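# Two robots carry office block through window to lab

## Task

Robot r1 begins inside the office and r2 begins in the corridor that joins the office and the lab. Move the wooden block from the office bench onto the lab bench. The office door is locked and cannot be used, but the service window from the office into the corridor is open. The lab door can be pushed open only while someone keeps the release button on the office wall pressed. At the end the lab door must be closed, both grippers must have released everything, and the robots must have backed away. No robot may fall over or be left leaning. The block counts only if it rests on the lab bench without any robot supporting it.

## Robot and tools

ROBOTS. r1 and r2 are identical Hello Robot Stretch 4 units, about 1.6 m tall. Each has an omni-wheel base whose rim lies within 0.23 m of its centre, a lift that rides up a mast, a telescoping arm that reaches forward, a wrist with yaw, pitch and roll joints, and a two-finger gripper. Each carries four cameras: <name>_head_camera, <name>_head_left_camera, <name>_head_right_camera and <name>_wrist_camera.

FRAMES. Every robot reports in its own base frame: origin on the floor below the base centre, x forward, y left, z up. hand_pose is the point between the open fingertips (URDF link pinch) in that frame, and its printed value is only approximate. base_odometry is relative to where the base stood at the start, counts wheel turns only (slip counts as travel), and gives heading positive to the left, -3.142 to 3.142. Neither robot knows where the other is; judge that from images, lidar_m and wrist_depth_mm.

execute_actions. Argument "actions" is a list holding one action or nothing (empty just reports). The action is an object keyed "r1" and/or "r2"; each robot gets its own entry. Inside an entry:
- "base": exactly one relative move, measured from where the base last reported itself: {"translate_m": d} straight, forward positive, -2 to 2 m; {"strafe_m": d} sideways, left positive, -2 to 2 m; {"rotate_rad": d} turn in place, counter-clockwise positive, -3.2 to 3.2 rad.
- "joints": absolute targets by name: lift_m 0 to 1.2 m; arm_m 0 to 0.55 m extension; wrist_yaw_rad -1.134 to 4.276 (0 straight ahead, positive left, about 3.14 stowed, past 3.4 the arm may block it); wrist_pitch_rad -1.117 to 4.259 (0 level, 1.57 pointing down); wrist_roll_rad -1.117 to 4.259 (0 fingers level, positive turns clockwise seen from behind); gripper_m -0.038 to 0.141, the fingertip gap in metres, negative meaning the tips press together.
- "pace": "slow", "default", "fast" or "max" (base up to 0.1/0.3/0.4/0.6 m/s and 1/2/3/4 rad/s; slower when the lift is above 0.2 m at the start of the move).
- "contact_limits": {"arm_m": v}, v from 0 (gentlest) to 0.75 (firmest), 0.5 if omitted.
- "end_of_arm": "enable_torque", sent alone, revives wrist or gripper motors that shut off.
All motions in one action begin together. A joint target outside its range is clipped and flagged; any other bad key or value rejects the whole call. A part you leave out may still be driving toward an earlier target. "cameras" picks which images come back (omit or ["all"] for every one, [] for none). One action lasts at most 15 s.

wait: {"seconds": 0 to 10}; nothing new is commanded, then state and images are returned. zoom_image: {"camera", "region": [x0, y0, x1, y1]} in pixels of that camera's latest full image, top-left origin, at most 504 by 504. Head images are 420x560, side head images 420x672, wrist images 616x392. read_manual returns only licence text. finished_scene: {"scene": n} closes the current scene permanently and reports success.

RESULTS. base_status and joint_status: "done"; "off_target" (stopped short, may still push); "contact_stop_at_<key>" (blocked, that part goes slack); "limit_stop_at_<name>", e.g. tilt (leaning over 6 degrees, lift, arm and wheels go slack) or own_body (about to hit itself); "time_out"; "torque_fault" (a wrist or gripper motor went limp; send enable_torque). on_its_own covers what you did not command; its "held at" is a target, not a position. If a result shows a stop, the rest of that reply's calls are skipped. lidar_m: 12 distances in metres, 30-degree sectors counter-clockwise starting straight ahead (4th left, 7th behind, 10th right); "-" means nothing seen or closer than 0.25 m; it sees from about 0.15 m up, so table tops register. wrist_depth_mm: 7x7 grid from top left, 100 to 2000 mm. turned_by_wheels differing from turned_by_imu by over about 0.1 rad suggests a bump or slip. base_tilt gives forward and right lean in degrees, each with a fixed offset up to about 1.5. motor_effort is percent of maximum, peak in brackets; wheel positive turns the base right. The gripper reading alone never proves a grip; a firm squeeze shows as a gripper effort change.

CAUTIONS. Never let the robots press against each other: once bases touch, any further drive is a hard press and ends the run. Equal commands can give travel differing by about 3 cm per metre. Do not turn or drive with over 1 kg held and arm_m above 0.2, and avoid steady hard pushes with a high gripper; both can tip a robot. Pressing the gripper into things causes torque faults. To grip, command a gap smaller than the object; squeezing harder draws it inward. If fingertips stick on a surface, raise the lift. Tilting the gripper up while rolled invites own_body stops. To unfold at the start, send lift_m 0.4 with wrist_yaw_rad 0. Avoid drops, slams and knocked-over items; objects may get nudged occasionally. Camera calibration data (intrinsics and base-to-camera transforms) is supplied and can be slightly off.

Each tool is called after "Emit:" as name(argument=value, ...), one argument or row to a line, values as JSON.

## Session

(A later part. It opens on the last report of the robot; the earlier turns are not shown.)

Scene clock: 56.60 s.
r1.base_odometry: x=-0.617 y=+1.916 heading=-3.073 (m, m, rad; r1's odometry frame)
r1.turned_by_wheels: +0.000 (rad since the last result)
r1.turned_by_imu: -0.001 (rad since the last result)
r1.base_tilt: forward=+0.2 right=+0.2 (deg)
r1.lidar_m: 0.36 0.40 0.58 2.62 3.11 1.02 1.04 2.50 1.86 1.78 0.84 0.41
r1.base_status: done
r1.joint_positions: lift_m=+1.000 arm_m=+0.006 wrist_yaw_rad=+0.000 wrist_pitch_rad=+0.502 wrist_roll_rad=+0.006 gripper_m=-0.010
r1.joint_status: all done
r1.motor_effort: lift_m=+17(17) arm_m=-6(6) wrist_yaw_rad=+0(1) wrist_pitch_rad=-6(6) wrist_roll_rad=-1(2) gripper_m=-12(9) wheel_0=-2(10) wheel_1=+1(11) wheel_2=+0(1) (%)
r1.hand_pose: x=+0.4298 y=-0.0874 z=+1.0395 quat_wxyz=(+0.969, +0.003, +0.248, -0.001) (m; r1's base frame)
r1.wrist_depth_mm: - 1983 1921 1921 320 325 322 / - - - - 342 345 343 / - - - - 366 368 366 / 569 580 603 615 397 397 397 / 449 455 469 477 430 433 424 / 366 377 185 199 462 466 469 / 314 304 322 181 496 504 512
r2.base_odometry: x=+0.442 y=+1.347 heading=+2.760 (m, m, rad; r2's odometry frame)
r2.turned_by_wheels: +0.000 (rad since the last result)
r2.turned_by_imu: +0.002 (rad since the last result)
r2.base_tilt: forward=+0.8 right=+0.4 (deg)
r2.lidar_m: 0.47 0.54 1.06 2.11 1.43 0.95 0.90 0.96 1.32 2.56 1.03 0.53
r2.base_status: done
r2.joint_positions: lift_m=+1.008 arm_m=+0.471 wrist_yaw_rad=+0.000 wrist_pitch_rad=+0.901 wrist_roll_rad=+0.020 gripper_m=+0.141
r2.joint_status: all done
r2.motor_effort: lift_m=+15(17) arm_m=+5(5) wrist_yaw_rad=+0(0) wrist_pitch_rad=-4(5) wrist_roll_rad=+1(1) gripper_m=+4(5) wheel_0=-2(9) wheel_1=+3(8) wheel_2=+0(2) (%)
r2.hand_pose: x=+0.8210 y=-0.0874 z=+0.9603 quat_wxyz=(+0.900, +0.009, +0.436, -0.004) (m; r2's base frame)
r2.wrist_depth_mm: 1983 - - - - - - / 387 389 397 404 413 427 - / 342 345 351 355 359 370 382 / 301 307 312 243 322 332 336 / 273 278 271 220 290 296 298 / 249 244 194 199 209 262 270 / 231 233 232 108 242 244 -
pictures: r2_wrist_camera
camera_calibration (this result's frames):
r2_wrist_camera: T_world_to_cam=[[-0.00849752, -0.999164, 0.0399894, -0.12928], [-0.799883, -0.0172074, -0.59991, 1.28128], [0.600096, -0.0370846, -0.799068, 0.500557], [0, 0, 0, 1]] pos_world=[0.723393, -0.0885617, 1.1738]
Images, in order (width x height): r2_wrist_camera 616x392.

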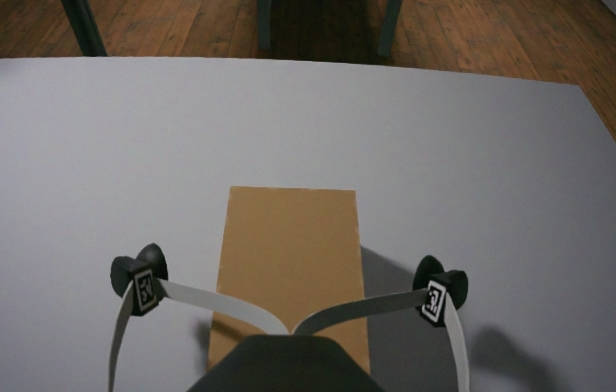

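Emit:
execute_actions(
  actions=[
    {"r1":{"base":{"strafe_m":-0.25},"joints":{"lift_m":0.92,"wrist_pitch_rad":0},"pace":"max"},"r2":{"joints":{"gripper_m":0.025,"lift_m":1.002}}},
  ],
  cameras=[],
)

Emit:
execute_actions(
  actions=[
    {"r1":{"base":{"strafe_m":-0.42},"pace":"max"},"r2":{"base":{"translate_m":-0.55},"joints":{"arm_m":0.01,"lift_m":1.03},"pace":"fast"}},
  ],
  cameras=["r2_wrist_camera","r1_wrist_camera","r2_head_left_camera"],
)

Scene clock: 62.33 s.
r1.base_odometry: x=-0.634 y=+2.166 heading=-3.073 (m, m, rad; r1's odometry frame)
r1.turned_by_wheels: +0.000 (rad since the last result)
r1.turned_by_imu: -0.001 (rad since the last result)
r1.base_tilt: forward=+0.3 right=+0.3 (deg)
r1.lidar_m: 0.46 0.40 0.58 2.62 1.42 1.10 2.08 2.09 1.60 1.54 0.80 0.62
r1.base_status: done
r1.joint_positions: lift_m=+0.920 arm_m=+0.006 wrist_yaw_rad=+0.000 wrist_pitch_rad=+0.002 wrist_roll_rad=+0.006 gripper_m=-0.010
r1.joint_status: all done
r1.motor_effort: lift_m=+18(19) arm_m=-5(6) wrist_yaw_rad=+0(0) wrist_pitch_rad=-5(10) wrist_roll_rad=-3(1) gripper_m=-12(13) wheel_0=+0(10) wheel_1=+1(11) wheel_2=+0(2) (%)
r1.hand_pose: x=+0.4654 y=-0.0874 z=+1.0976 quat_wxyz=(+1.000, +0.003, +0.001, +0.000) (m; r1's base frame)
r1.wrist_depth_mm: - 375 377 375 375 377 379 / - 370 375 377 373 377 377 / - 368 375 375 375 375 375 / - 370 370 370 370 370 375 / - 368 370 370 368 368 370 / - 357 185 200 368 368 368 / 521 355 364 176 366 364 368
r2.base_odometry: x=+0.442 y=+1.347 heading=+2.760 (m, m, rad; r2's odometry frame)
r2.turned_by_wheels: +0.000 (rad since the last result)
r2.turned_by_imu: +0.002 (rad since the last result)
r2.base_tilt: forward=+0.9 right=+0.5 (deg)
r2.lidar_m: 0.50 0.52 1.04 2.10 1.44 0.95 0.91 0.96 1.30 2.55 1.01 0.50
r2.base_status: not commanded
r2.joint_positions: lift_m=+1.002 arm_m=+0.471 wrist_yaw_rad=+0.000 wrist_pitch_rad=+0.903 wrist_roll_rad=+0.020 gripper_m=+0.026
r2.joint_status: all done
r2.motor_effort: lift_m=+16(13) arm_m=+5(5) wrist_yaw_rad=+0(0) wrist_pitch_rad=-9(11) wrist_roll_rad=+1(1) gripper_m=-26(24) wheel_0=-2(2) wheel_1=+3(2) wheel_2=+0(0) (%)
r2.hand_pose: x=+0.8206 y=-0.0874 z=+0.9538 quat_wxyz=(+0.900, +0.009, +0.437, -0.004) (m; r2's base frame)
r2.wrist_depth_mm: 1983 - - - - - - / 373 379 384 389 397 415 427 / 330 332 338 343 349 357 368 / 294 297 296 219 310 319 322 / 265 270 200 198 282 287 290 / 241 179 181 181 186 260 262 / 224 225 169 109 236 236 -
pictures: none
No camera images: the call's "cameras" was empty. Leave "cameras" out to get every camera's image.

Scene clock: 65.33 s.
r1.base_odometry: x=-0.663 y=+2.585 heading=-3.073 (m, m, rad; r1's odometry frame)
r1.turned_by_wheels: +0.000 (rad since the last result)
r1.turned_by_imu: +0.000 (rad since the last result)
r1.base_tilt: forward=+0.3 right=+0.3 (deg)
r1.lidar_m: 0.58 0.63 0.66 2.55 1.42 1.37 3.80 1.52 1.16 1.11 0.82 0.57
r1.base_status: done
r1.joint_positions: lift_m=+0.920 arm_m=+0.006 wrist_yaw_rad=+0.000 wrist_pitch_rad=+0.002 wrist_roll_rad=+0.006 gripper_m=-0.010
r1.joint_status: not commanded
r1.motor_effort: lift_m=+18(18) arm_m=-6(5) wrist_yaw_rad=+0(1) wrist_pitch_rad=-7(6) wrist_roll_rad=+0(1) gripper_m=-10(10) wheel_0=+0(10) wheel_1=+0(13) wheel_2=+0(0) (%)
r1.hand_pose: x=+0.4654 y=-0.0874 z=+1.0976 quat_wxyz=(+1.000, +0.003, +0.001, +0.000) (m; r1's base frame)
r1.wrist_depth_mm: 364 362 364 362 364 364 364 / 359 359 362 359 364 359 362 / 362 357 362 359 357 359 362 / 357 357 357 359 357 359 359 / 357 353 357 355 322 320 359 / 351 355 184 200 317 353 351 / 351 349 351 180 355 353 351
r2.base_odometry: x=+0.953 y=+1.143 heading=+2.760 (m, m, rad; r2's odometry frame)
r2.turned_by_wheels: +0.000 (rad since the last result)
r2.turned_by_imu: +0.002 (rad since the last result)
r2.base_tilt: forward=+0.8 right=+0.5 (deg)
r2.lidar_m: 1.03 1.09 1.84 1.53 0.54 0.36 0.36 0.35 0.53 1.49 1.82 1.10
r2.base_status: done
r2.joint_positions: lift_m=+1.030 arm_m=+0.011 wrist_yaw_rad=+0.000 wrist_pitch_rad=+0.904 wrist_roll_rad=+0.020 gripper_m=+0.026
r2.joint_status: all done
r2.motor_effort: lift_m=+22(23) arm_m=-5(5) wrist_yaw_rad=+1(1) wrist_pitch_rad=-11(12) wrist_roll_rad=-1(0) gripper_m=-26(26) wheel_0=-2(5) wheel_1=+0(7) wheel_2=+1(10) (%)
r2.hand_pose: x=+0.3602 y=-0.0875 z=+0.9813 quat_wxyz=(+0.900, +0.009, +0.437, -0.004) (m; r2's base frame)
r2.wrist_depth_mm: 1118 1118 1118 1138 1098 1118 1098 / 1281 1281 1281 1308 1281 1255 1229 / 1537 1537 1499 1499 1499 1499 1499 / 1430 1464 1430 219 1537 1537 1576 / 1281 1308 200 199 1366 1430 1397 / 1160 178 182 181 186 1255 1281 / 1078 1118 169 108 1138 1118 1160
pictures: r1_wrist_camera, r2_head_left_camera, r2_wrist_camera
camera_calibration (this result's frames):
r1_wrist_camera: T_world_to_cam=[[-0.0352506, -0.998777, 0.0346673, -0.116909], [0.0245971, -0.0355455, -0.999065, 1.14447], [0.999076, -0.0343649, 0.0258201, -0.2751], [0, 0, 0, 1]] pos_world=[0.242574, -0.0855396, 1.15456]
r2_wrist_camera: T_world_to_cam=[[-0.00875546, -0.999161, 0.0400102, -0.134026], [-0.801269, -0.0169274, -0.598064, 0.923999], [0.59824, -0.0372952, -0.800449, 0.795873], [0, 0, 0, 1]] pos_world=[0.263076, -0.0885902, 1.19503]
Images, in order (width x height): r1_wrist_camera 616x392, r2_head_left_camera 420x672, r2_wrist_camera 616x392.

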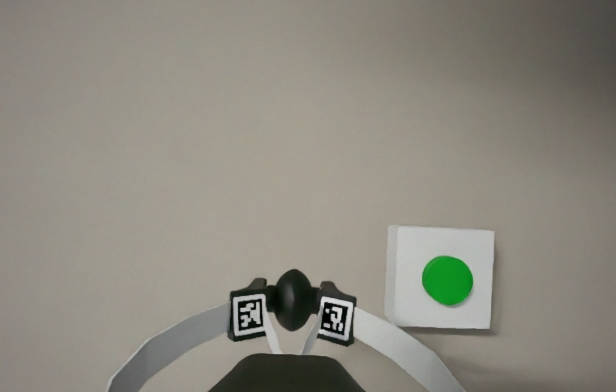

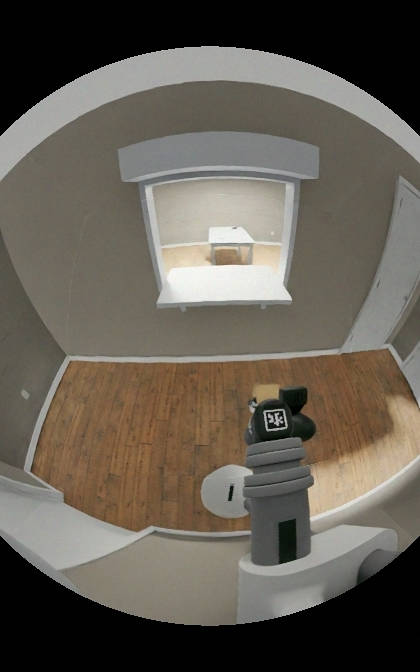

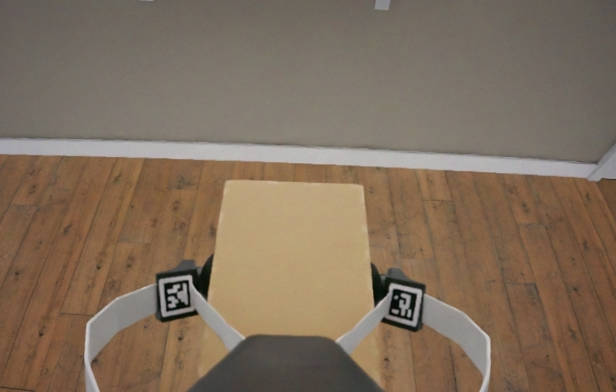

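Emit:
execute_actions(
  actions=[
    {"r1":{"base":{"strafe_m":-0.127},"joints":{"arm_m":0.045}},"r2":{"base":{"strafe_m":1.15},"joints":{"lift_m":0.6,"wrist_yaw_rad":0.6},"pace":"max"}},
  ],
  cameras=["r1_wrist_camera","r2_head_left_camera"],
)

Scene clock: 72.17 s.
r1.base_odometry: x=-0.672 y=+2.711 heading=-3.073 (m, m, rad; r1's odometry frame)
r1.turned_by_wheels: +0.000 (rad since the last result)
r1.turned_by_imu: -0.002 (rad since the last result)
r1.base_tilt: forward=+0.3 right=+0.3 (deg)
r1.lidar_m: 0.56 0.60 0.76 2.63 1.46 1.49 3.72 1.34 1.02 0.99 0.82 0.60
r1.base_status: done
r1.joint_positions: lift_m=+0.920 arm_m=+0.044 wrist_yaw_rad=+0.000 wrist_pitch_rad=+0.002 wrist_roll_rad=+0.006 gripper_m=-0.010
r1.joint_status: all done
r1.motor_effort: lift_m=+18(18) arm_m=+6(8) wrist_yaw_rad=+0(0) wrist_pitch_rad=-6(7) wrist_roll_rad=+0(1) gripper_m=-12(11) wheel_0=-2(8) wheel_1=+1(10) wheel_2=+0(1) (%)
r1.hand_pose: x=+0.5033 y=-0.0874 z=+1.0976 quat_wxyz=(+1.000, +0.003, +0.001, +0.000) (m; r1's base frame)
r1.wrist_depth_mm: 320 320 322 319 320 320 322 / 319 317 319 319 319 320 320 / 319 317 315 319 320 319 320 / 314 315 314 315 315 319 319 / 312 315 315 278 315 315 315 / 312 312 185 200 314 315 315 / 312 310 310 181 312 314 310
r2.base_odometry: x=+0.525 y=+0.075 heading=+2.760 (m, m, rad; r2's odometry frame)
r2.turned_by_wheels: +0.000 (rad since the last result)
r2.turned_by_imu: +0.003 (rad since the last result)
r2.base_tilt: forward=+0.7 right=+0.6 (deg)
r2.lidar_m: 1.26 1.29 1.00 0.94 0.51 0.40 0.43 0.44 0.62 1.45 1.52 1.25
r2.base_status: done
r2.joint_positions: lift_m=+0.600 arm_m=+0.011 wrist_yaw_rad=+0.600 wrist_pitch_rad=+0.903 wrist_roll_rad=+0.020 gripper_m=+0.026
r2.joint_status: all done
r2.motor_effort: lift_m=+17(25) arm_m=-5(5) wrist_yaw_rad=+0(9) wrist_pitch_rad=-9(11) wrist_roll_rad=+1(0) gripper_m=-25(26) wheel_0=+2(9) wheel_1=-1(11) wheel_2=+1(2) (%)
r2.hand_pose: x=+0.3784 y=+0.0287 z=+0.5517 quat_wxyz=(+0.861, -0.120, +0.420, +0.262) (m; r2's base frame)
r2.wrist_depth_mm: 931 1118 1336 1281 1078 960 854 / 991 1138 1205 1255 1182 1060 917 / 991 1042 1042 1078 1060 1098 1008 / 904 931 917 220 976 991 1008 / 831 820 201 198 854 878 878 / 750 179 181 181 186 809 809 / 699 699 168 108 732 741 750
pictures: r1_wrist_camera, r2_head_left_camera
camera_calibration (this result's frames):
r1_wrist_camera: T_world_to_cam=[[-0.0352848, -0.998776, 0.0346663, -0.115566], [0.0246257, -0.0355463, -0.999065, 1.14353], [0.999074, -0.0343981, 0.0258498, -0.31298], [0, 0, 0, 1]] pos_world=[0.280452, -0.0855418, 1.15456]
Images, in order (width x height): r1_wrist_camera 616x392, r2_head_left_camera 420x672.

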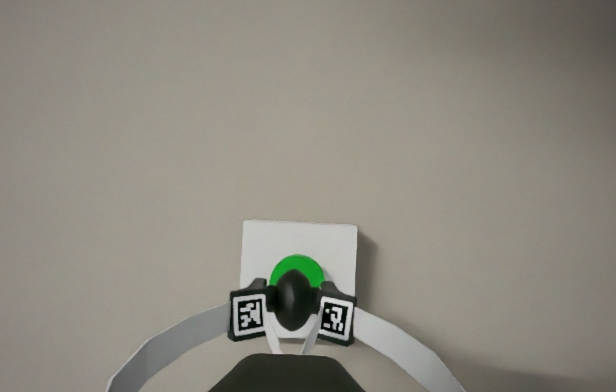

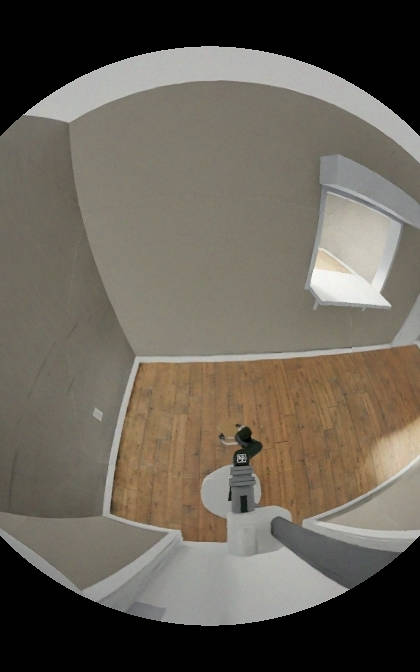

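Emit:
execute_actions(
  actions=[
    {"r1":{"joints":{"arm_m":0.087},"pace":"slow"},"r2":{"base":{"translate_m":-0.19}}},
  ],
  cameras=["r1_wrist_camera","r2_head_left_camera"],
)

Scene clock: 76.73 s.
r1.base_odometry: x=-0.671 y=+2.711 heading=-3.073 (m, m, rad; r1's odometry frame)
r1.turned_by_wheels: +0.000 (rad since the last result)
r1.turned_by_imu: -0.002 (rad since the last result)
r1.base_tilt: forward=+0.3 right=+0.3 (deg)
r1.lidar_m: 0.59 0.59 0.76 2.62 1.44 1.50 3.72 1.37 1.03 0.98 0.83 0.60
r1.base_status: not commanded
r1.joint_positions: lift_m=+0.920 arm_m=+0.085 wrist_yaw_rad=-0.004 wrist_pitch_rad=+0.001 wrist_roll_rad=+0.006 gripper_m=-0.010
r1.joint_status: all done
r1.motor_effort: lift_m=+18(18) arm_m=+12(12) wrist_yaw_rad=+13(13) wrist_pitch_rad=-2(5) wrist_roll_rad=-1(1) gripper_m=-9(12) wheel_0=+0(2) wheel_1=+1(1) wheel_2=-4(4) (%)
r1.hand_pose: x=+0.5439 y=-0.0887 z=+1.0979 quat_wxyz=(+1.000, +0.003, +0.001, -0.002) (m; r1's base frame)
r1.wrist_depth_mm: 279 279 281 279 282 282 285 / 278 279 279 278 281 282 282 / 276 277 278 278 279 279 282 / 274 277 274 277 278 278 279 / 273 274 276 237 277 277 278 / 272 274 181 202 274 276 277 / 272 273 273 178 254 274 276
r2.base_odometry: x=+0.701 y=+0.004 heading=+2.760 (m, m, rad; r2's odometry frame)
r2.turned_by_wheels: +0.000 (rad since the last result)
r2.turned_by_imu: +0.002 (rad since the last result)
r2.base_tilt: forward=+0.9 right=+0.7 (deg)
r2.lidar_m: 1.47 1.37 0.99 0.69 0.35 0.25 0.25 0.25 0.36 0.72 1.75 1.43
r2.base_status: done
r2.joint_positions: lift_m=+0.600 arm_m=+0.011 wrist_yaw_rad=+0.600 wrist_pitch_rad=+0.904 wrist_roll_rad=+0.020 gripper_m=+0.026
r2.joint_status: not commanded
r2.motor_effort: lift_m=+18(18) arm_m=-5(5) wrist_yaw_rad=+0(0) wrist_pitch_rad=-11(10) wrist_roll_rad=+0(0) gripper_m=-24(27) wheel_0=-1(4) wheel_1=-2(7) wheel_2=+0(10) (%)
r2.hand_pose: x=+0.3784 y=+0.0286 z=+0.5517 quat_wxyz=(+0.861, -0.120, +0.420, +0.262) (m; r2's base frame)
r2.wrist_depth_mm: 946 1160 1308 1397 1336 1098 1008 / 991 1138 1182 1205 1229 1205 1098 / 991 1042 1042 1098 1098 1078 1160 / 917 917 904 220 960 991 1008 / 809 831 200 198 866 891 904 / 741 178 181 181 186 798 798 / 683 699 169 108 732 732 759
pictures: r1_wrist_camera, r2_head_left_camera
camera_calibration (this result's frames):
r1_wrist_camera: T_world_to_cam=[[-0.0396231, -0.998614, 0.0346333, -0.112975], [0.0254058, -0.0356562, -0.999041, 1.1423], [0.998892, -0.0387052, 0.0267834, -0.354879], [0, 0, 0, 1]] pos_world=[0.320989, -0.0858237, 1.15462]
Images, in order (width x height): r1_wrist_camera 616x392, r2_head_left_camera 420x672.

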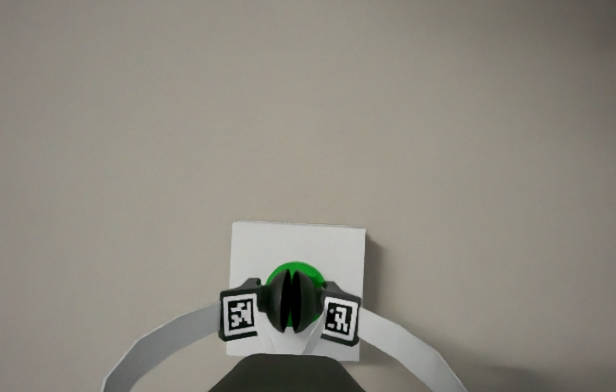

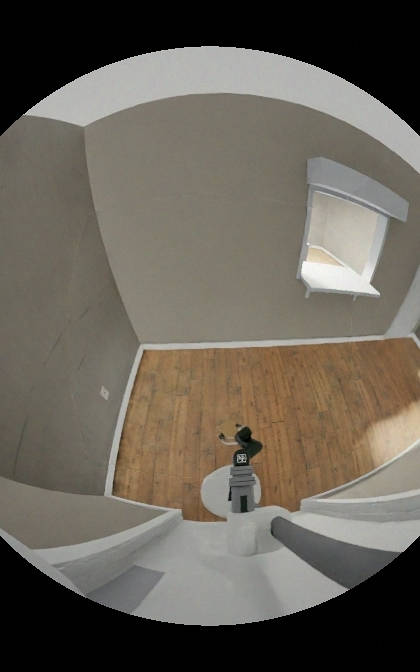

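Emit:
execute_actions(
  actions=[
    {"r2":{"base":{"translate_m":-0.07},"pace":"slow"}},
  ],
  cameras=["r2_head_left_camera"],
)

Scene clock: 81.50 s.
r1.base_odometry: x=-0.671 y=+2.711 heading=-3.073 (m, m, rad; r1's odometry frame)
r1.turned_by_wheels: +0.000 (rad since the last result)
r1.turned_by_imu: -0.001 (rad since the last result)
r1.base_tilt: forward=+0.3 right=+0.3 (deg)
r1.lidar_m: 0.58 0.61 0.76 2.63 1.45 1.49 3.69 1.35 1.02 1.00 0.82 0.59
r1.base_status: not commanded
r1.joint_positions: lift_m=+0.920 arm_m=+0.085 wrist_yaw_rad=-0.004 wrist_pitch_rad=+0.001 wrist_roll_rad=+0.006 gripper_m=-0.010
r1.joint_status: not commanded
r1.motor_effort: lift_m=+18(18) arm_m=+12(12) wrist_yaw_rad=+13(13) wrist_pitch_rad=-4(4) wrist_roll_rad=+1(2) gripper_m=-8(8) wheel_0=+0(0) wheel_1=+1(1) wheel_2=-4(4) (%)
r1.hand_pose: x=+0.5439 y=-0.0887 z=+1.0979 quat_wxyz=(+1.000, +0.003, +0.001, -0.002) (m; r1's base frame)
r1.wrist_depth_mm: 278 278 281 281 282 283 282 / 277 279 278 278 281 279 282 / 277 277 278 278 279 279 281 / 277 274 277 278 276 278 279 / 273 274 276 236 277 277 279 / 273 274 181 202 276 276 276 / 270 272 272 178 254 274 274
r2.base_odometry: x=+0.766 y=-0.022 heading=+2.760 (m, m, rad; r2's odometry frame)
r2.turned_by_wheels: +0.000 (rad since the last result)
r2.turned_by_imu: +0.001 (rad since the last result)
r2.base_tilt: forward=+0.7 right=+0.7 (deg)
r2.lidar_m: 1.52 1.38 1.02 0.41 0.30 0.25 - 0.25 0.26 0.53 1.86 1.50
r2.base_status: done
r2.joint_positions: lift_m=+0.600 arm_m=+0.011 wrist_yaw_rad=+0.600 wrist_pitch_rad=+0.904 wrist_roll_rad=+0.020 gripper_m=+0.026
r2.joint_status: not commanded
r2.motor_effort: lift_m=+18(18) arm_m=-4(5) wrist_yaw_rad=+1(0) wrist_pitch_rad=-11(10) wrist_roll_rad=+1(1) gripper_m=-25(23) wheel_0=-2(5) wheel_1=-5(8) wheel_2=+4(8) (%)
r2.hand_pose: x=+0.3784 y=+0.0286 z=+0.5516 quat_wxyz=(+0.861, -0.120, +0.420, +0.262) (m; r2's base frame)
r2.wrist_depth_mm: 931 1098 1397 1366 1366 1182 1060 / 991 1160 1205 1205 1229 1229 1160 / 1025 1042 1025 1078 1060 1138 1138 / 931 931 904 219 960 960 1025 / 820 831 200 199 878 891 891 / 741 179 182 181 186 798 798 / 691 691 168 108 741 732 750
pictures: r2_head_left_camera
Images, in order (width x height): r2_head_left_camera 420x672.

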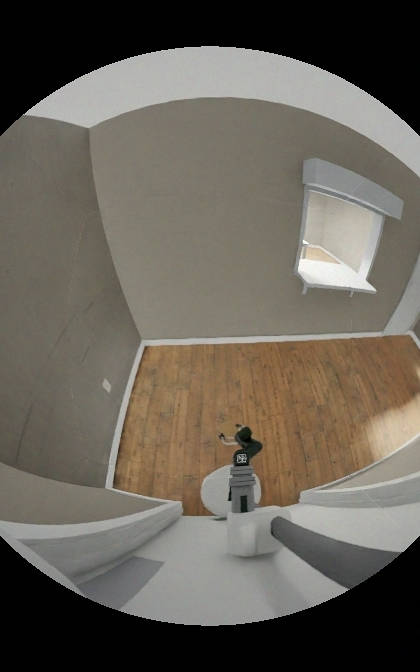

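Emit:
execute_actions(
  actions=[
    {"r2":{"base":{"translate_m":-0.75}}},
  ],
  cameras=["r2_head_left_camera"],
)

Scene clock: 86.97 s.
r1.base_odometry: x=-0.671 y=+2.711 heading=-3.073 (m, m, rad; r1's odometry frame)
r1.turned_by_wheels: +0.000 (rad since the last result)
r1.turned_by_imu: -0.002 (rad since the last result)
r1.base_tilt: forward=+0.2 right=+0.2 (deg)
r1.lidar_m: 0.57 0.61 0.76 2.61 1.41 1.50 3.69 1.36 1.04 0.98 0.84 0.60
r1.base_status: not commanded
r1.joint_positions: lift_m=+0.920 arm_m=+0.085 wrist_yaw_rad=-0.004 wrist_pitch_rad=+0.001 wrist_roll_rad=+0.006 gripper_m=-0.010
r1.joint_status: not commanded
r1.motor_effort: lift_m=+18(18) arm_m=+12(12) wrist_yaw_rad=+13(13) wrist_pitch_rad=-3(4) wrist_roll_rad=-2(3) gripper_m=-9(10) wheel_0=+0(0) wheel_1=+1(1) wheel_2=-4(4) (%)
r1.hand_pose: x=+0.5439 y=-0.0887 z=+1.0979 quat_wxyz=(+1.000, +0.003, +0.001, -0.002) (m; r1's base frame)
r1.wrist_depth_mm: 278 281 281 279 283 283 283 / 278 278 278 281 281 281 281 / 276 278 279 279 281 279 281 / 274 276 276 279 277 279 279 / 274 274 274 236 276 277 279 / 272 274 181 202 276 276 276 / 271 271 272 178 255 274 276
r2.base_odometry: x=+1.462 y=-0.301 heading=+2.760 (m, m, rad; r2's odometry frame)
r2.turned_by_wheels: +0.000 (rad since the last result)
r2.turned_by_imu: +0.005 (rad since the last result)
r2.base_tilt: forward=+0.8 right=+0.6 (deg)
r2.lidar_m: 2.27 0.60 0.72 0.95 1.00 1.42 1.99 0.25 - 0.25 0.28 0.70
r2.base_status: done
r2.joint_positions: lift_m=+0.600 arm_m=+0.011 wrist_yaw_rad=+0.600 wrist_pitch_rad=+0.904 wrist_roll_rad=+0.020 gripper_m=+0.026
r2.joint_status: not commanded
r2.motor_effort: lift_m=+18(18) arm_m=-4(4) wrist_yaw_rad=+0(0) wrist_pitch_rad=-11(10) wrist_roll_rad=+0(1) gripper_m=-26(28) wheel_0=-1(8) wheel_1=-2(10) wheel_2=+1(20) (%)
r2.hand_pose: x=+0.3783 y=+0.0286 z=+0.5516 quat_wxyz=(+0.861, -0.120, +0.420, +0.262) (m; r2's base frame)
r2.wrist_depth_mm: 569 449 1308 1366 1499 1537 1576 / 759 525 654 1205 1255 1308 1308 / 976 683 707 1060 1078 1098 1160 / 904 891 715 218 960 976 1008 / 820 854 200 198 866 866 891 / 750 179 181 181 186 788 820 / 707 699 168 108 723 732 759
pictures: r2_head_left_camera
Images, in order (width x height): r2_head_left_camera 420x672.

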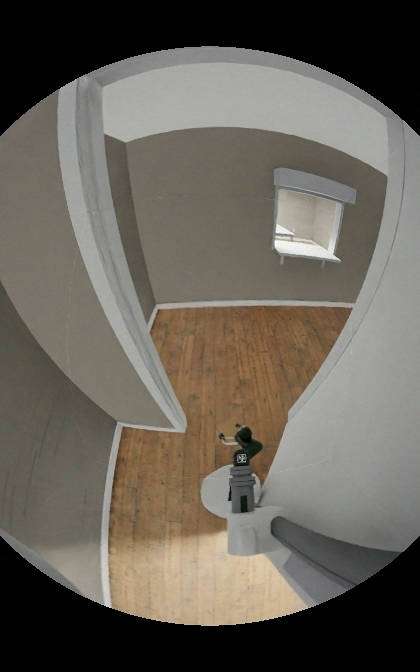

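Emit:
execute_actions(
  actions=[
    {"r2":{"base":{"rotate_rad":2.85},"joints":{"wrist_yaw_rad":0}}},
  ],
  cameras=[],
)

Emit:
execute_actions(
  actions=[
    {"r2":{"base":{"translate_m":0.6},"pace":"fast"}},
  ],
  cameras=[],
)

Emit:
execute_actions(
  actions=[
    {"r2":{"base":{"rotate_rad":1.8},"joints":{"lift_m":0.92},"pace":"fast"}},
  ],
  cameras=["r2_head_left_camera","r2_head_camera"],
)

Scene clock: 92.40 s.
r1.base_odometry: x=-0.671 y=+2.711 heading=-3.073 (m, m, rad; r1's odometry frame)
r1.turned_by_wheels: +0.000 (rad since the last result)
r1.turned_by_imu: -0.002 (rad since the last result)
r1.base_tilt: forward=+0.3 right=+0.3 (deg)
r1.lidar_m: 0.57 0.62 0.75 2.65 1.45 1.48 3.71 1.36 1.04 1.00 0.83 0.60
r1.base_status: not commanded
r1.joint_positions: lift_m=+0.920 arm_m=+0.085 wrist_yaw_rad=-0.004 wrist_pitch_rad=+0.001 wrist_roll_rad=+0.006 gripper_m=-0.010
r1.joint_status: not commanded
r1.motor_effort: lift_m=+18(18) arm_m=+12(12) wrist_yaw_rad=+13(13) wrist_pitch_rad=-4(2) wrist_roll_rad=-1(1) gripper_m=-8(8) wheel_0=+0(0) wheel_1=+1(1) wheel_2=-4(4) (%)
r1.hand_pose: x=+0.5439 y=-0.0887 z=+1.0979 quat_wxyz=(+1.000, +0.003, +0.001, -0.002) (m; r1's base frame)
r1.wrist_depth_mm: 281 279 281 281 282 283 283 / 278 279 279 279 279 279 282 / 276 278 278 279 279 278 279 / 276 276 277 277 278 277 278 / 274 276 273 236 276 277 278 / 271 273 181 202 274 274 276 / 271 272 272 178 254 274 274
r2.base_odometry: x=+1.462 y=-0.301 heading=-0.674 (m, m, rad; r2's odometry frame)
r2.turned_by_wheels: +2.850 (rad since the last result)
r2.turned_by_imu: +2.839 (rad since the last result)
r2.base_tilt: forward=+0.9 right=+0.5 (deg)
r2.lidar_m: 1.95 0.25 1.78 - 0.25 0.40 2.30 2.27 0.61 0.92 0.94 1.12
r2.base_status: done
r2.joint_positions: lift_m=+0.600 arm_m=+0.011 wrist_yaw_rad=+0.000 wrist_pitch_rad=+0.903 wrist_roll_rad=+0.020 gripper_m=+0.026
r2.joint_status: all done
r2.motor_effort: lift_m=+20(19) arm_m=-4(4) wrist_yaw_rad=-1(7) wrist_pitch_rad=-9(11) wrist_roll_rad=+0(1) gripper_m=-25(27) wheel_0=-4(12) wheel_1=+1(12) wheel_2=-3(7) (%)
r2.hand_pose: x=+0.3602 y=-0.0874 z=+0.5516 quat_wxyz=(+0.900, +0.009, +0.436, -0.004) (m; r2's base frame)
r2.wrist_depth_mm: 1308 1336 1397 1397 1397 1160 891 / 1138 1182 1182 1205 1229 1182 917 / 1008 1060 1042 1060 1078 1098 960 / 904 917 917 219 976 991 960 / 820 831 200 198 878 878 904 / 759 179 181 180 186 809 809 / 699 699 168 108 723 732 750
pictures: none
No camera images: the call's "cameras" was empty. Leave "cameras" out to get every camera's image.

Scene clock: 95.17 s.
r1.base_odometry: x=-0.671 y=+2.711 heading=-3.073 (m, m, rad; r1's odometry frame)
r1.turned_by_wheels: +0.000 (rad since the last result)
r1.turned_by_imu: -0.001 (rad since the last result)
r1.base_tilt: forward=+0.4 right=+0.3 (deg)
r1.lidar_m: 0.58 0.62 0.76 2.63 1.43 1.49 3.71 1.33 1.01 0.99 0.81 0.60
r1.base_status: not commanded
r1.joint_positions: lift_m=+0.920 arm_m=+0.085 wrist_yaw_rad=-0.004 wrist_pitch_rad=+0.001 wrist_roll_rad=+0.006 gripper_m=-0.010
r1.joint_status: not commanded
r1.on_its_own: wrist_yaw_rad is at rest, and its effort (+14) is outside its rest range (-13 to +13)
r1.motor_effort: lift_m=+18(18) arm_m=+12(12) wrist_yaw_rad=+14(13) wrist_pitch_rad=-4(4) wrist_roll_rad=+1(1) gripper_m=-8(8) wheel_0=+0(0) wheel_1=+1(1) wheel_2=-4(4) (%)
r1.hand_pose: x=+0.5439 y=-0.0887 z=+1.0979 quat_wxyz=(+1.000, +0.003, +0.001, -0.002) (m; r1's base frame)
r1.wrist_depth_mm: 279 281 281 281 281 282 283 / 278 278 279 279 281 281 282 / 276 277 278 278 278 279 279 / 276 276 276 277 278 278 278 / 273 276 274 236 276 278 278 / 273 272 181 202 276 276 276 / 270 271 273 178 254 274 274
r2.base_odometry: x=+1.931 y=-0.676 heading=-0.674 (m, m, rad; r2's odometry frame)
r2.turned_by_wheels: +0.000 (rad since the last result)
r2.turned_by_imu: -0.001 (rad since the last result)
r2.base_tilt: forward=+0.6 right=+0.5 (deg)
r2.lidar_m: 1.38 1.36 1.39 1.16 1.16 1.18 0.56 0.56 0.96 0.78 0.79 0.94
r2.base_status: done
r2.joint_positions: lift_m=+0.600 arm_m=+0.011 wrist_yaw_rad=+0.000 wrist_pitch_rad=+0.903 wrist_roll_rad=+0.020 gripper_m=+0.026
r2.joint_status: not commanded
r2.motor_effort: lift_m=+19(19) arm_m=-4(4) wrist_yaw_rad=+0(1) wrist_pitch_rad=-9(10) wrist_roll_rad=+0(0) gripper_m=-25(23) wheel_0=-1(6) wheel_1=+1(12) wheel_2=+1(14) (%)
r2.hand_pose: x=+0.3602 y=-0.0874 z=+0.5516 quat_wxyz=(+0.900, +0.009, +0.436, -0.004) (m; r2's base frame)
r2.wrist_depth_mm: 1098 1138 1255 1336 1336 931 707 / 1118 1182 1205 1205 1205 946 732 / 1042 1025 1042 1060 1098 1008 768 / 904 917 904 219 976 931 798 / 820 842 200 199 866 891 820 / 732 178 182 181 186 809 788 / 691 691 169 108 723 732 750
pictures: none
No camera images: the call's "cameras" was empty. Leave "cameras" out to get every camera's image.

Scene clock: 97.07 s.
r1.base_odometry: x=-0.671 y=+2.711 heading=-3.073 (m, m, rad; r1's odometry frame)
r1.turned_by_wheels: +0.000 (rad since the last result)
r1.turned_by_imu: -0.001 (rad since the last result)
r1.base_tilt: forward=+0.2 right=+0.3 (deg)
r1.lidar_m: 0.57 0.63 0.78 2.61 1.45 1.50 3.70 1.32 1.02 0.99 0.81 0.58
r1.base_status: not commanded
r1.joint_positions: lift_m=+0.920 arm_m=+0.085 wrist_yaw_rad=-0.004 wrist_pitch_rad=+0.001 wrist_roll_rad=+0.006 gripper_m=-0.010
r1.joint_status: not commanded
r1.motor_effort: lift_m=+18(18) arm_m=+12(12) wrist_yaw_rad=+13(13) wrist_pitch_rad=-6(4) wrist_roll_rad=-2(1) gripper_m=-9(9) wheel_0=+0(0) wheel_1=+1(1) wheel_2=-4(4) (%)
r1.hand_pose: x=+0.5439 y=-0.0887 z=+1.0979 quat_wxyz=(+1.000, +0.003, +0.001, -0.002) (m; r1's base frame)
r1.wrist_depth_mm: 279 281 282 282 282 283 285 / 278 278 279 281 281 281 282 / 277 276 277 277 278 281 279 / 277 277 278 277 276 278 279 / 273 274 274 237 277 277 278 / 272 273 182 202 274 276 276 / 272 271 272 178 254 274 276
r2.base_odometry: x=+1.931 y=-0.676 heading=+1.126 (m, m, rad; r2's odometry frame)
r2.turned_by_wheels: +1.800 (rad since the last result)
r2.turned_by_imu: +1.794 (rad since the last result)
r2.base_tilt: forward=+0.9 right=+0.6 (deg)
r2.lidar_m: 1.13 1.18 1.11 1.04 1.10 0.84 0.79 0.84 1.12 1.38 1.43 1.22
r2.base_status: done
r2.joint_positions: lift_m=+0.920 arm_m=+0.011 wrist_yaw_rad=+0.000 wrist_pitch_rad=+0.903 wrist_roll_rad=+0.020 gripper_m=+0.026
r2.joint_status: all done
r2.motor_effort: lift_m=+22(27) arm_m=-4(4) wrist_yaw_rad=-1(3) wrist_pitch_rad=-10(11) wrist_roll_rad=+0(0) gripper_m=-25(30) wheel_0=-1(7) wheel_1=+0(8) wheel_2=-1(11) (%)
r2.hand_pose: x=+0.3602 y=-0.0873 z=+0.8713 quat_wxyz=(+0.900, +0.009, +0.437, -0.004) (m; r2's base frame)
r2.wrist_depth_mm: 1863 1921 1921 - - - 1756 / 1618 1618 1756 1756 1808 1808 1808 / 1499 1430 1430 1430 1499 1499 1499 / 1308 1281 1336 219 1397 1366 1430 / 1182 1205 200 198 1205 1255 1281 / 1060 178 181 181 186 1138 1160 / 991 991 168 108 1025 1042 1060
pictures: r2_head_camera, r2_head_left_camera
Images, in order (width x height): r2_head_camera 420x560, r2_head_left_camera 420x672.

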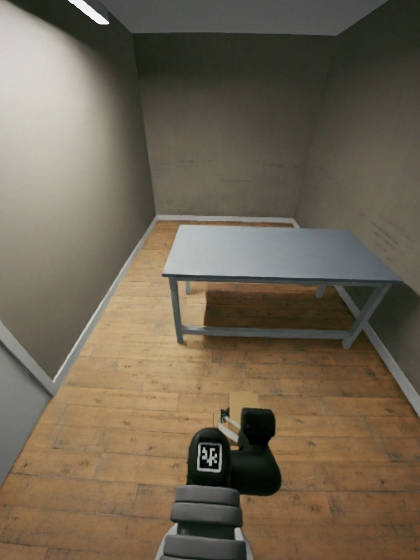

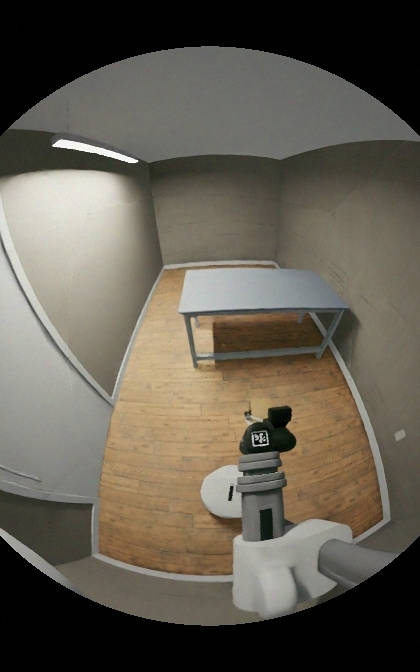

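Emit:
execute_actions(
  actions=[
    {"r1":{"base":{"translate_m":-0.4},"joints":{"arm_m":0.01},"pace":"fast"},"r2":{"base":{"translate_m":0.55},"joints":{"lift_m":0.9,"arm_m":0.5},"pace":"fast"}},
  ],
  cameras=["r2_wrist_camera"],
)

Scene clock: 101.60 s.
r1.base_odometry: x=-0.272 y=+2.739 heading=-3.073 (m, m, rad; r1's odometry frame)
r1.turned_by_wheels: +0.000 (rad since the last result)
r1.turned_by_imu: -0.001 (rad since the last result)
r1.base_tilt: forward=+0.2 right=+0.3 (deg)
r1.lidar_m: 0.94 1.02 1.12 3.75 1.22 1.50 3.37 1.36 0.97 0.98 1.04 1.02
r1.base_status: done
r1.joint_positions: lift_m=+0.920 arm_m=+0.011 wrist_yaw_rad=+0.000 wrist_pitch_rad=+0.002 wrist_roll_rad=+0.006 gripper_m=-0.010
r1.joint_status: all done
r1.motor_effort: lift_m=+18(17) arm_m=-6(10) wrist_yaw_rad=+1(13) wrist_pitch_rad=-6(4) wrist_roll_rad=-3(0) gripper_m=-10(12) wheel_0=+0(5) wheel_1=-1(5) wheel_2=-1(9) (%)
r1.hand_pose: x=+0.4704 y=-0.0874 z=+1.0977 quat_wxyz=(+1.000, +0.003, +0.001, +0.000) (m; r1's base frame)
r1.wrist_depth_mm: 768 759 750 750 759 759 759 / 741 759 750 750 741 750 750 / 750 741 741 750 741 759 750 / 741 750 741 732 741 741 750 / 732 732 750 750 741 732 741 / 732 715 183 200 732 741 741 / 732 723 732 181 732 732 741
r2.base_odometry: x=+2.167 y=-0.179 heading=+1.126 (m, m, rad; r2's odometry frame)
r2.turned_by_wheels: +0.000 (rad since the last result)
r2.turned_by_imu: +0.001 (rad since the last result)
r2.base_tilt: forward=+0.7 right=+0.6 (deg)
r2.lidar_m: 0.58 0.64 1.16 1.08 1.11 1.41 1.35 1.41 1.44 1.36 0.91 0.64
r2.base_status: done
r2.joint_positions: lift_m=+0.900 arm_m=+0.499 wrist_yaw_rad=+0.000 wrist_pitch_rad=+0.903 wrist_roll_rad=+0.020 gripper_m=+0.026
r2.joint_status: all done
r2.motor_effort: lift_m=+16(16) arm_m=+5(6) wrist_yaw_rad=-1(1) wrist_pitch_rad=-10(12) wrist_roll_rad=+0(0) gripper_m=-29(24) wheel_0=-1(4) wheel_1=+2(8) wheel_2=+3(12) (%)
r2.hand_pose: x=+0.8487 y=-0.0874 z=+0.8517 quat_wxyz=(+0.900, +0.009, +0.436, -0.004) (m; r2's base frame)
r2.wrist_depth_mm: 512 521 525 544 549 574 591 / 455 455 459 466 484 500 508 / 397 399 410 413 421 433 439 / 351 357 355 219 377 384 389 / 319 324 201 198 338 343 349 / 290 179 182 181 185 310 314 / 270 271 169 108 283 283 290
pictures: r2_wrist_camera
camera_calibration (this result's frames):
r2_wrist_camera: T_world_to_cam=[[-0.00822614, -0.999166, 0.0400027, -0.124913], [-0.801086, -0.0173582, -0.598298, 1.23791], [0.598493, -0.0369673, -0.800275, 0.399666], [0, 0, 0, 1]] pos_world=[0.751449, -0.0885461, 1.06548]
Images, in order (width x height): r2_wrist_camera 616x392.

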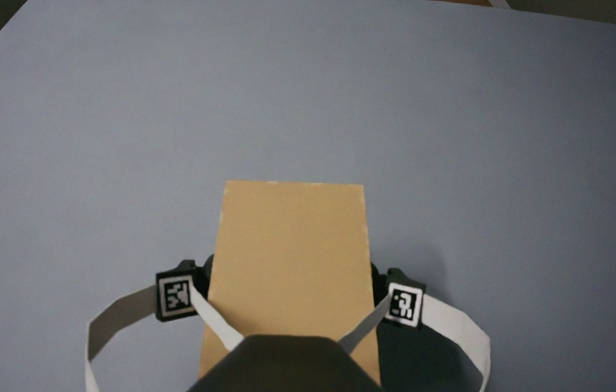

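Emit:
execute_actions(
  actions=[
    {"r2":{"joints":{"lift_m":0.849}}},
  ],
  cameras=[],
)

Emit:
execute_actions(
  actions=[
    {"r2":{"joints":{"gripper_m":0.125}}},
  ],
  cameras=[],
)

Emit:
execute_actions(
  actions=[
    {"r2":{"base":{"translate_m":-0.35},"joints":{"lift_m":0.95,"arm_m":0.01},"pace":"fast"}},
  ],
  cameras=["r2_head_left_camera"],
)

Emit:
zoom_image(
  camera="r2_head_left_camera",
  region=[0,380,200,600],
)

Scene clock: 106.03 s.
r1.base_odometry: x=-0.272 y=+2.739 heading=-3.073 (m, m, rad; r1's odometry frame)
r1.turned_by_wheels: +0.000 (rad since the last result)
r1.turned_by_imu: -0.001 (rad since the last result)
r1.base_tilt: forward=+0.4 right=+0.3 (deg)
r1.lidar_m: 0.94 1.01 1.12 3.76 1.21 1.51 3.36 1.35 0.98 0.99 1.04 1.01
r1.base_status: not commanded
r1.joint_positions: lift_m=+0.920 arm_m=+0.011 wrist_yaw_rad=+0.000 wrist_pitch_rad=+0.002 wrist_roll_rad=+0.006 gripper_m=-0.010
r1.joint_status: not commanded
r1.motor_effort: lift_m=+18(18) arm_m=-6(6) wrist_yaw_rad=+0(0) wrist_pitch_rad=-5(4) wrist_roll_rad=+0(1) gripper_m=-12(12) wheel_0=+0(0) wheel_1=-2(2) wheel_2=-1(0) (%)
r1.hand_pose: x=+0.4704 y=-0.0874 z=+1.0977 quat_wxyz=(+1.000, +0.003, +0.001, +0.000) (m; r1's base frame)
r1.wrist_depth_mm: 759 750 741 750 759 750 759 / 759 750 750 741 750 750 759 / 750 750 750 750 741 750 750 / 741 741 741 741 741 741 750 / 732 732 741 741 741 741 741 / 741 723 185 200 732 732 741 / 732 723 732 181 732 723 750
r2.base_odometry: x=+2.167 y=-0.179 heading=+1.126 (m, m, rad; r2's odometry frame)
r2.turned_by_wheels: +0.000 (rad since the last result)
r2.turned_by_imu: +0.001 (rad since the last result)
r2.base_tilt: forward=+0.7 right=+0.6 (deg)
r2.lidar_m: 0.59 0.65 1.13 1.09 1.11 1.44 1.33 1.42 1.44 1.36 0.93 0.62
r2.base_status: not commanded
r2.joint_positions: lift_m=+0.849 arm_m=+0.499 wrist_yaw_rad=+0.000 wrist_pitch_rad=+0.904 wrist_roll_rad=+0.020 gripper_m=+0.026
r2.joint_status: all done
r2.motor_effort: lift_m=+17(17) arm_m=+5(5) wrist_yaw_rad=-1(1) wrist_pitch_rad=-10(10) wrist_roll_rad=+1(0) gripper_m=-24(26) wheel_0=-1(1) wheel_1=+2(2) wheel_2=+3(2) (%)
r2.hand_pose: x=+0.8486 y=-0.0874 z=+0.8007 quat_wxyz=(+0.900, +0.009, +0.437, -0.004) (m; r2's base frame)
r2.wrist_depth_mm: 421 427 439 449 462 480 484 / 370 379 382 392 402 410 421 / 329 332 338 345 349 359 366 / 291 297 296 219 310 315 320 / 263 270 201 198 281 287 290 / 239 179 182 180 186 257 260 / 224 224 168 108 233 236 -
pictures: none
No camera images: the call's "cameras" was empty. Leave "cameras" out to get every camera's image.

Scene clock: 107.93 s.
r1.base_odometry: x=-0.272 y=+2.739 heading=-3.073 (m, m, rad; r1's odometry frame)
r1.turned_by_wheels: +0.000 (rad since the last result)
r1.turned_by_imu: -0.001 (rad since the last result)
r1.base_tilt: forward=+0.3 right=+0.2 (deg)
r1.lidar_m: 0.95 1.02 1.13 3.75 1.22 1.52 3.35 1.36 0.98 0.97 1.04 1.02
r1.base_status: not commanded
r1.joint_positions: lift_m=+0.920 arm_m=+0.011 wrist_yaw_rad=+0.000 wrist_pitch_rad=+0.002 wrist_roll_rad=+0.006 gripper_m=-0.010
r1.joint_status: not commanded
r1.motor_effort: lift_m=+18(18) arm_m=-6(6) wrist_yaw_rad=+0(1) wrist_pitch_rad=-7(3) wrist_roll_rad=-1(2) gripper_m=-12(11) wheel_0=+0(0) wheel_1=-2(1) wheel_2=-1(1) (%)
r1.hand_pose: x=+0.4704 y=-0.0874 z=+1.0977 quat_wxyz=(+1.000, +0.003, +0.001, +0.000) (m; r1's base frame)
r1.wrist_depth_mm: 759 759 759 750 750 750 759 / 741 759 759 750 750 750 759 / 741 750 750 741 750 759 759 / 750 732 750 741 750 750 741 / 732 741 732 741 741 750 741 / 732 723 184 200 732 732 741 / 723 732 732 180 741 741 732
r2.base_odometry: x=+2.167 y=-0.179 heading=+1.126 (m, m, rad; r2's odometry frame)
r2.turned_by_wheels: +0.000 (rad since the last result)
r2.turned_by_imu: +0.001 (rad since the last result)
r2.base_tilt: forward=+0.8 right=+0.6 (deg)
r2.lidar_m: 0.58 0.62 1.17 1.07 1.14 1.42 1.35 1.41 1.43 1.35 0.89 0.64
r2.base_status: not commanded
r2.joint_positions: lift_m=+0.849 arm_m=+0.499 wrist_yaw_rad=+0.000 wrist_pitch_rad=+0.902 wrist_roll_rad=+0.020 gripper_m=+0.125
r2.joint_status: all done
r2.motor_effort: lift_m=+16(17) arm_m=+5(5) wrist_yaw_rad=+0(0) wrist_pitch_rad=-5(11) wrist_roll_rad=+0(0) gripper_m=-2(26) wheel_0=-1(1) wheel_1=+2(2) wheel_2=+3(3) (%)
r2.hand_pose: x=+0.8490 y=-0.0874 z=+0.8011 quat_wxyz=(+0.900, +0.009, +0.436, -0.004) (m; r2's base frame)
r2.wrist_depth_mm: 427 433 442 449 466 488 492 / 377 379 387 394 402 418 430 / 329 334 338 343 351 362 368 / 294 298 297 234 314 320 324 / 266 267 218 211 281 286 290 / 242 238 191 193 201 259 263 / 224 226 180 108 235 236 -
pictures: none
No camera images: the call's "cameras" was empty. Leave "cameras" out to get every camera's image.

Scene clock: 110.27 s.
r1.base_odometry: x=-0.272 y=+2.739 heading=-3.073 (m, m, rad; r1's odometry frame)
r1.turned_by_wheels: +0.000 (rad since the last result)
r1.turned_by_imu: -0.001 (rad since the last result)
r1.base_tilt: forward=+0.2 right=+0.2 (deg)
r1.lidar_m: 0.95 1.03 1.12 3.75 1.20 1.48 3.36 1.36 0.98 0.97 1.03 1.03
r1.base_status: not commanded
r1.joint_positions: lift_m=+0.920 arm_m=+0.011 wrist_yaw_rad=+0.000 wrist_pitch_rad=+0.002 wrist_roll_rad=+0.006 gripper_m=-0.010
r1.joint_status: not commanded
r1.motor_effort: lift_m=+18(18) arm_m=-6(6) wrist_yaw_rad=+0(1) wrist_pitch_rad=-4(5) wrist_roll_rad=+0(0) gripper_m=-13(13) wheel_0=+0(0) wheel_1=-1(1) wheel_2=-1(1) (%)
r1.hand_pose: x=+0.4704 y=-0.0874 z=+1.0977 quat_wxyz=(+1.000, +0.003, +0.001, +0.000) (m; r1's base frame)
r1.wrist_depth_mm: 750 750 741 759 741 759 759 / 750 750 750 750 750 768 759 / 750 741 750 741 741 741 750 / 741 741 732 741 750 750 741 / 741 732 741 741 741 732 741 / 732 741 184 200 732 741 741 / 732 715 732 180 723 732 732
r2.base_odometry: x=+2.017 y=-0.495 heading=+1.126 (m, m, rad; r2's odometry frame)
r2.turned_by_wheels: +0.000 (rad since the last result)
r2.turned_by_imu: +0.002 (rad since the last result)
r2.base_tilt: forward=+0.8 right=+0.6 (deg)
r2.lidar_m: 0.95 0.98 1.14 1.08 1.10 1.07 0.99 1.00 1.40 1.38 1.39 0.98
r2.base_status: done
r2.joint_positions: lift_m=+0.950 arm_m=+0.011 wrist_yaw_rad=+0.000 wrist_pitch_rad=+0.902 wrist_roll_rad=+0.020 gripper_m=+0.125
r2.joint_status: all done
r2.motor_effort: lift_m=+21(20) arm_m=-5(6) wrist_yaw_rad=+1(1) wrist_pitch_rad=-5(5) wrist_roll_rad=+0(0) gripper_m=+2(1) wheel_0=+0(5) wheel_1=-2(11) wheel_2=+0(12) (%)
r2.hand_pose: x=+0.3607 y=-0.0875 z=+0.9017 quat_wxyz=(+0.900, +0.009, +0.436, -0.004) (m; r2's base frame)
r2.wrist_depth_mm: 1921 1863 1983 1397 1430 831 809 / 1661 1618 1756 1708 1863 1921 1756 / 1499 1464 1576 1576 1576 1618 1618 / 1336 1366 1308 1366 1397 1397 1397 / 1205 1205 1255 1255 1308 1281 1308 / 1098 1078 1138 1138 219 1182 1182 / 1008 1025 1042 108 1078 1078 1118
pictures: r2_head_left_camera
Images, in order (width x height): r2_head_left_camera 420x672.

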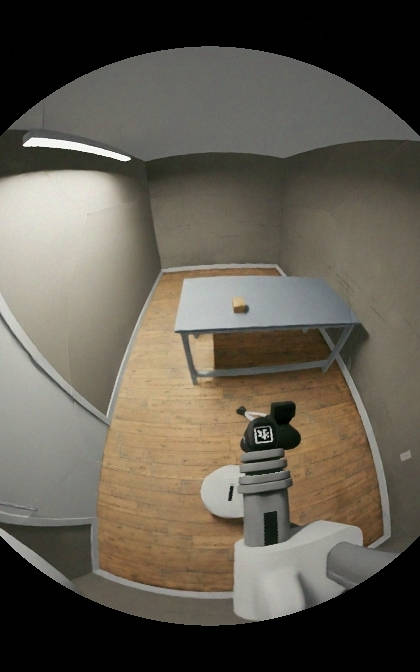

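Region (0, 380, 200, 600) of r2_head_left_camera's 420x672 image, scaled by 2.291, with more detail than that image has; it fills the left 458 columns of this view, and the rest is white.

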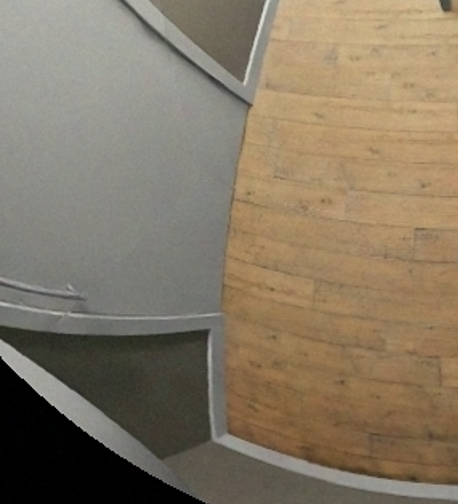

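Emit:
finished_scene(
  scene=2,
)

The scene is finished: the task was done.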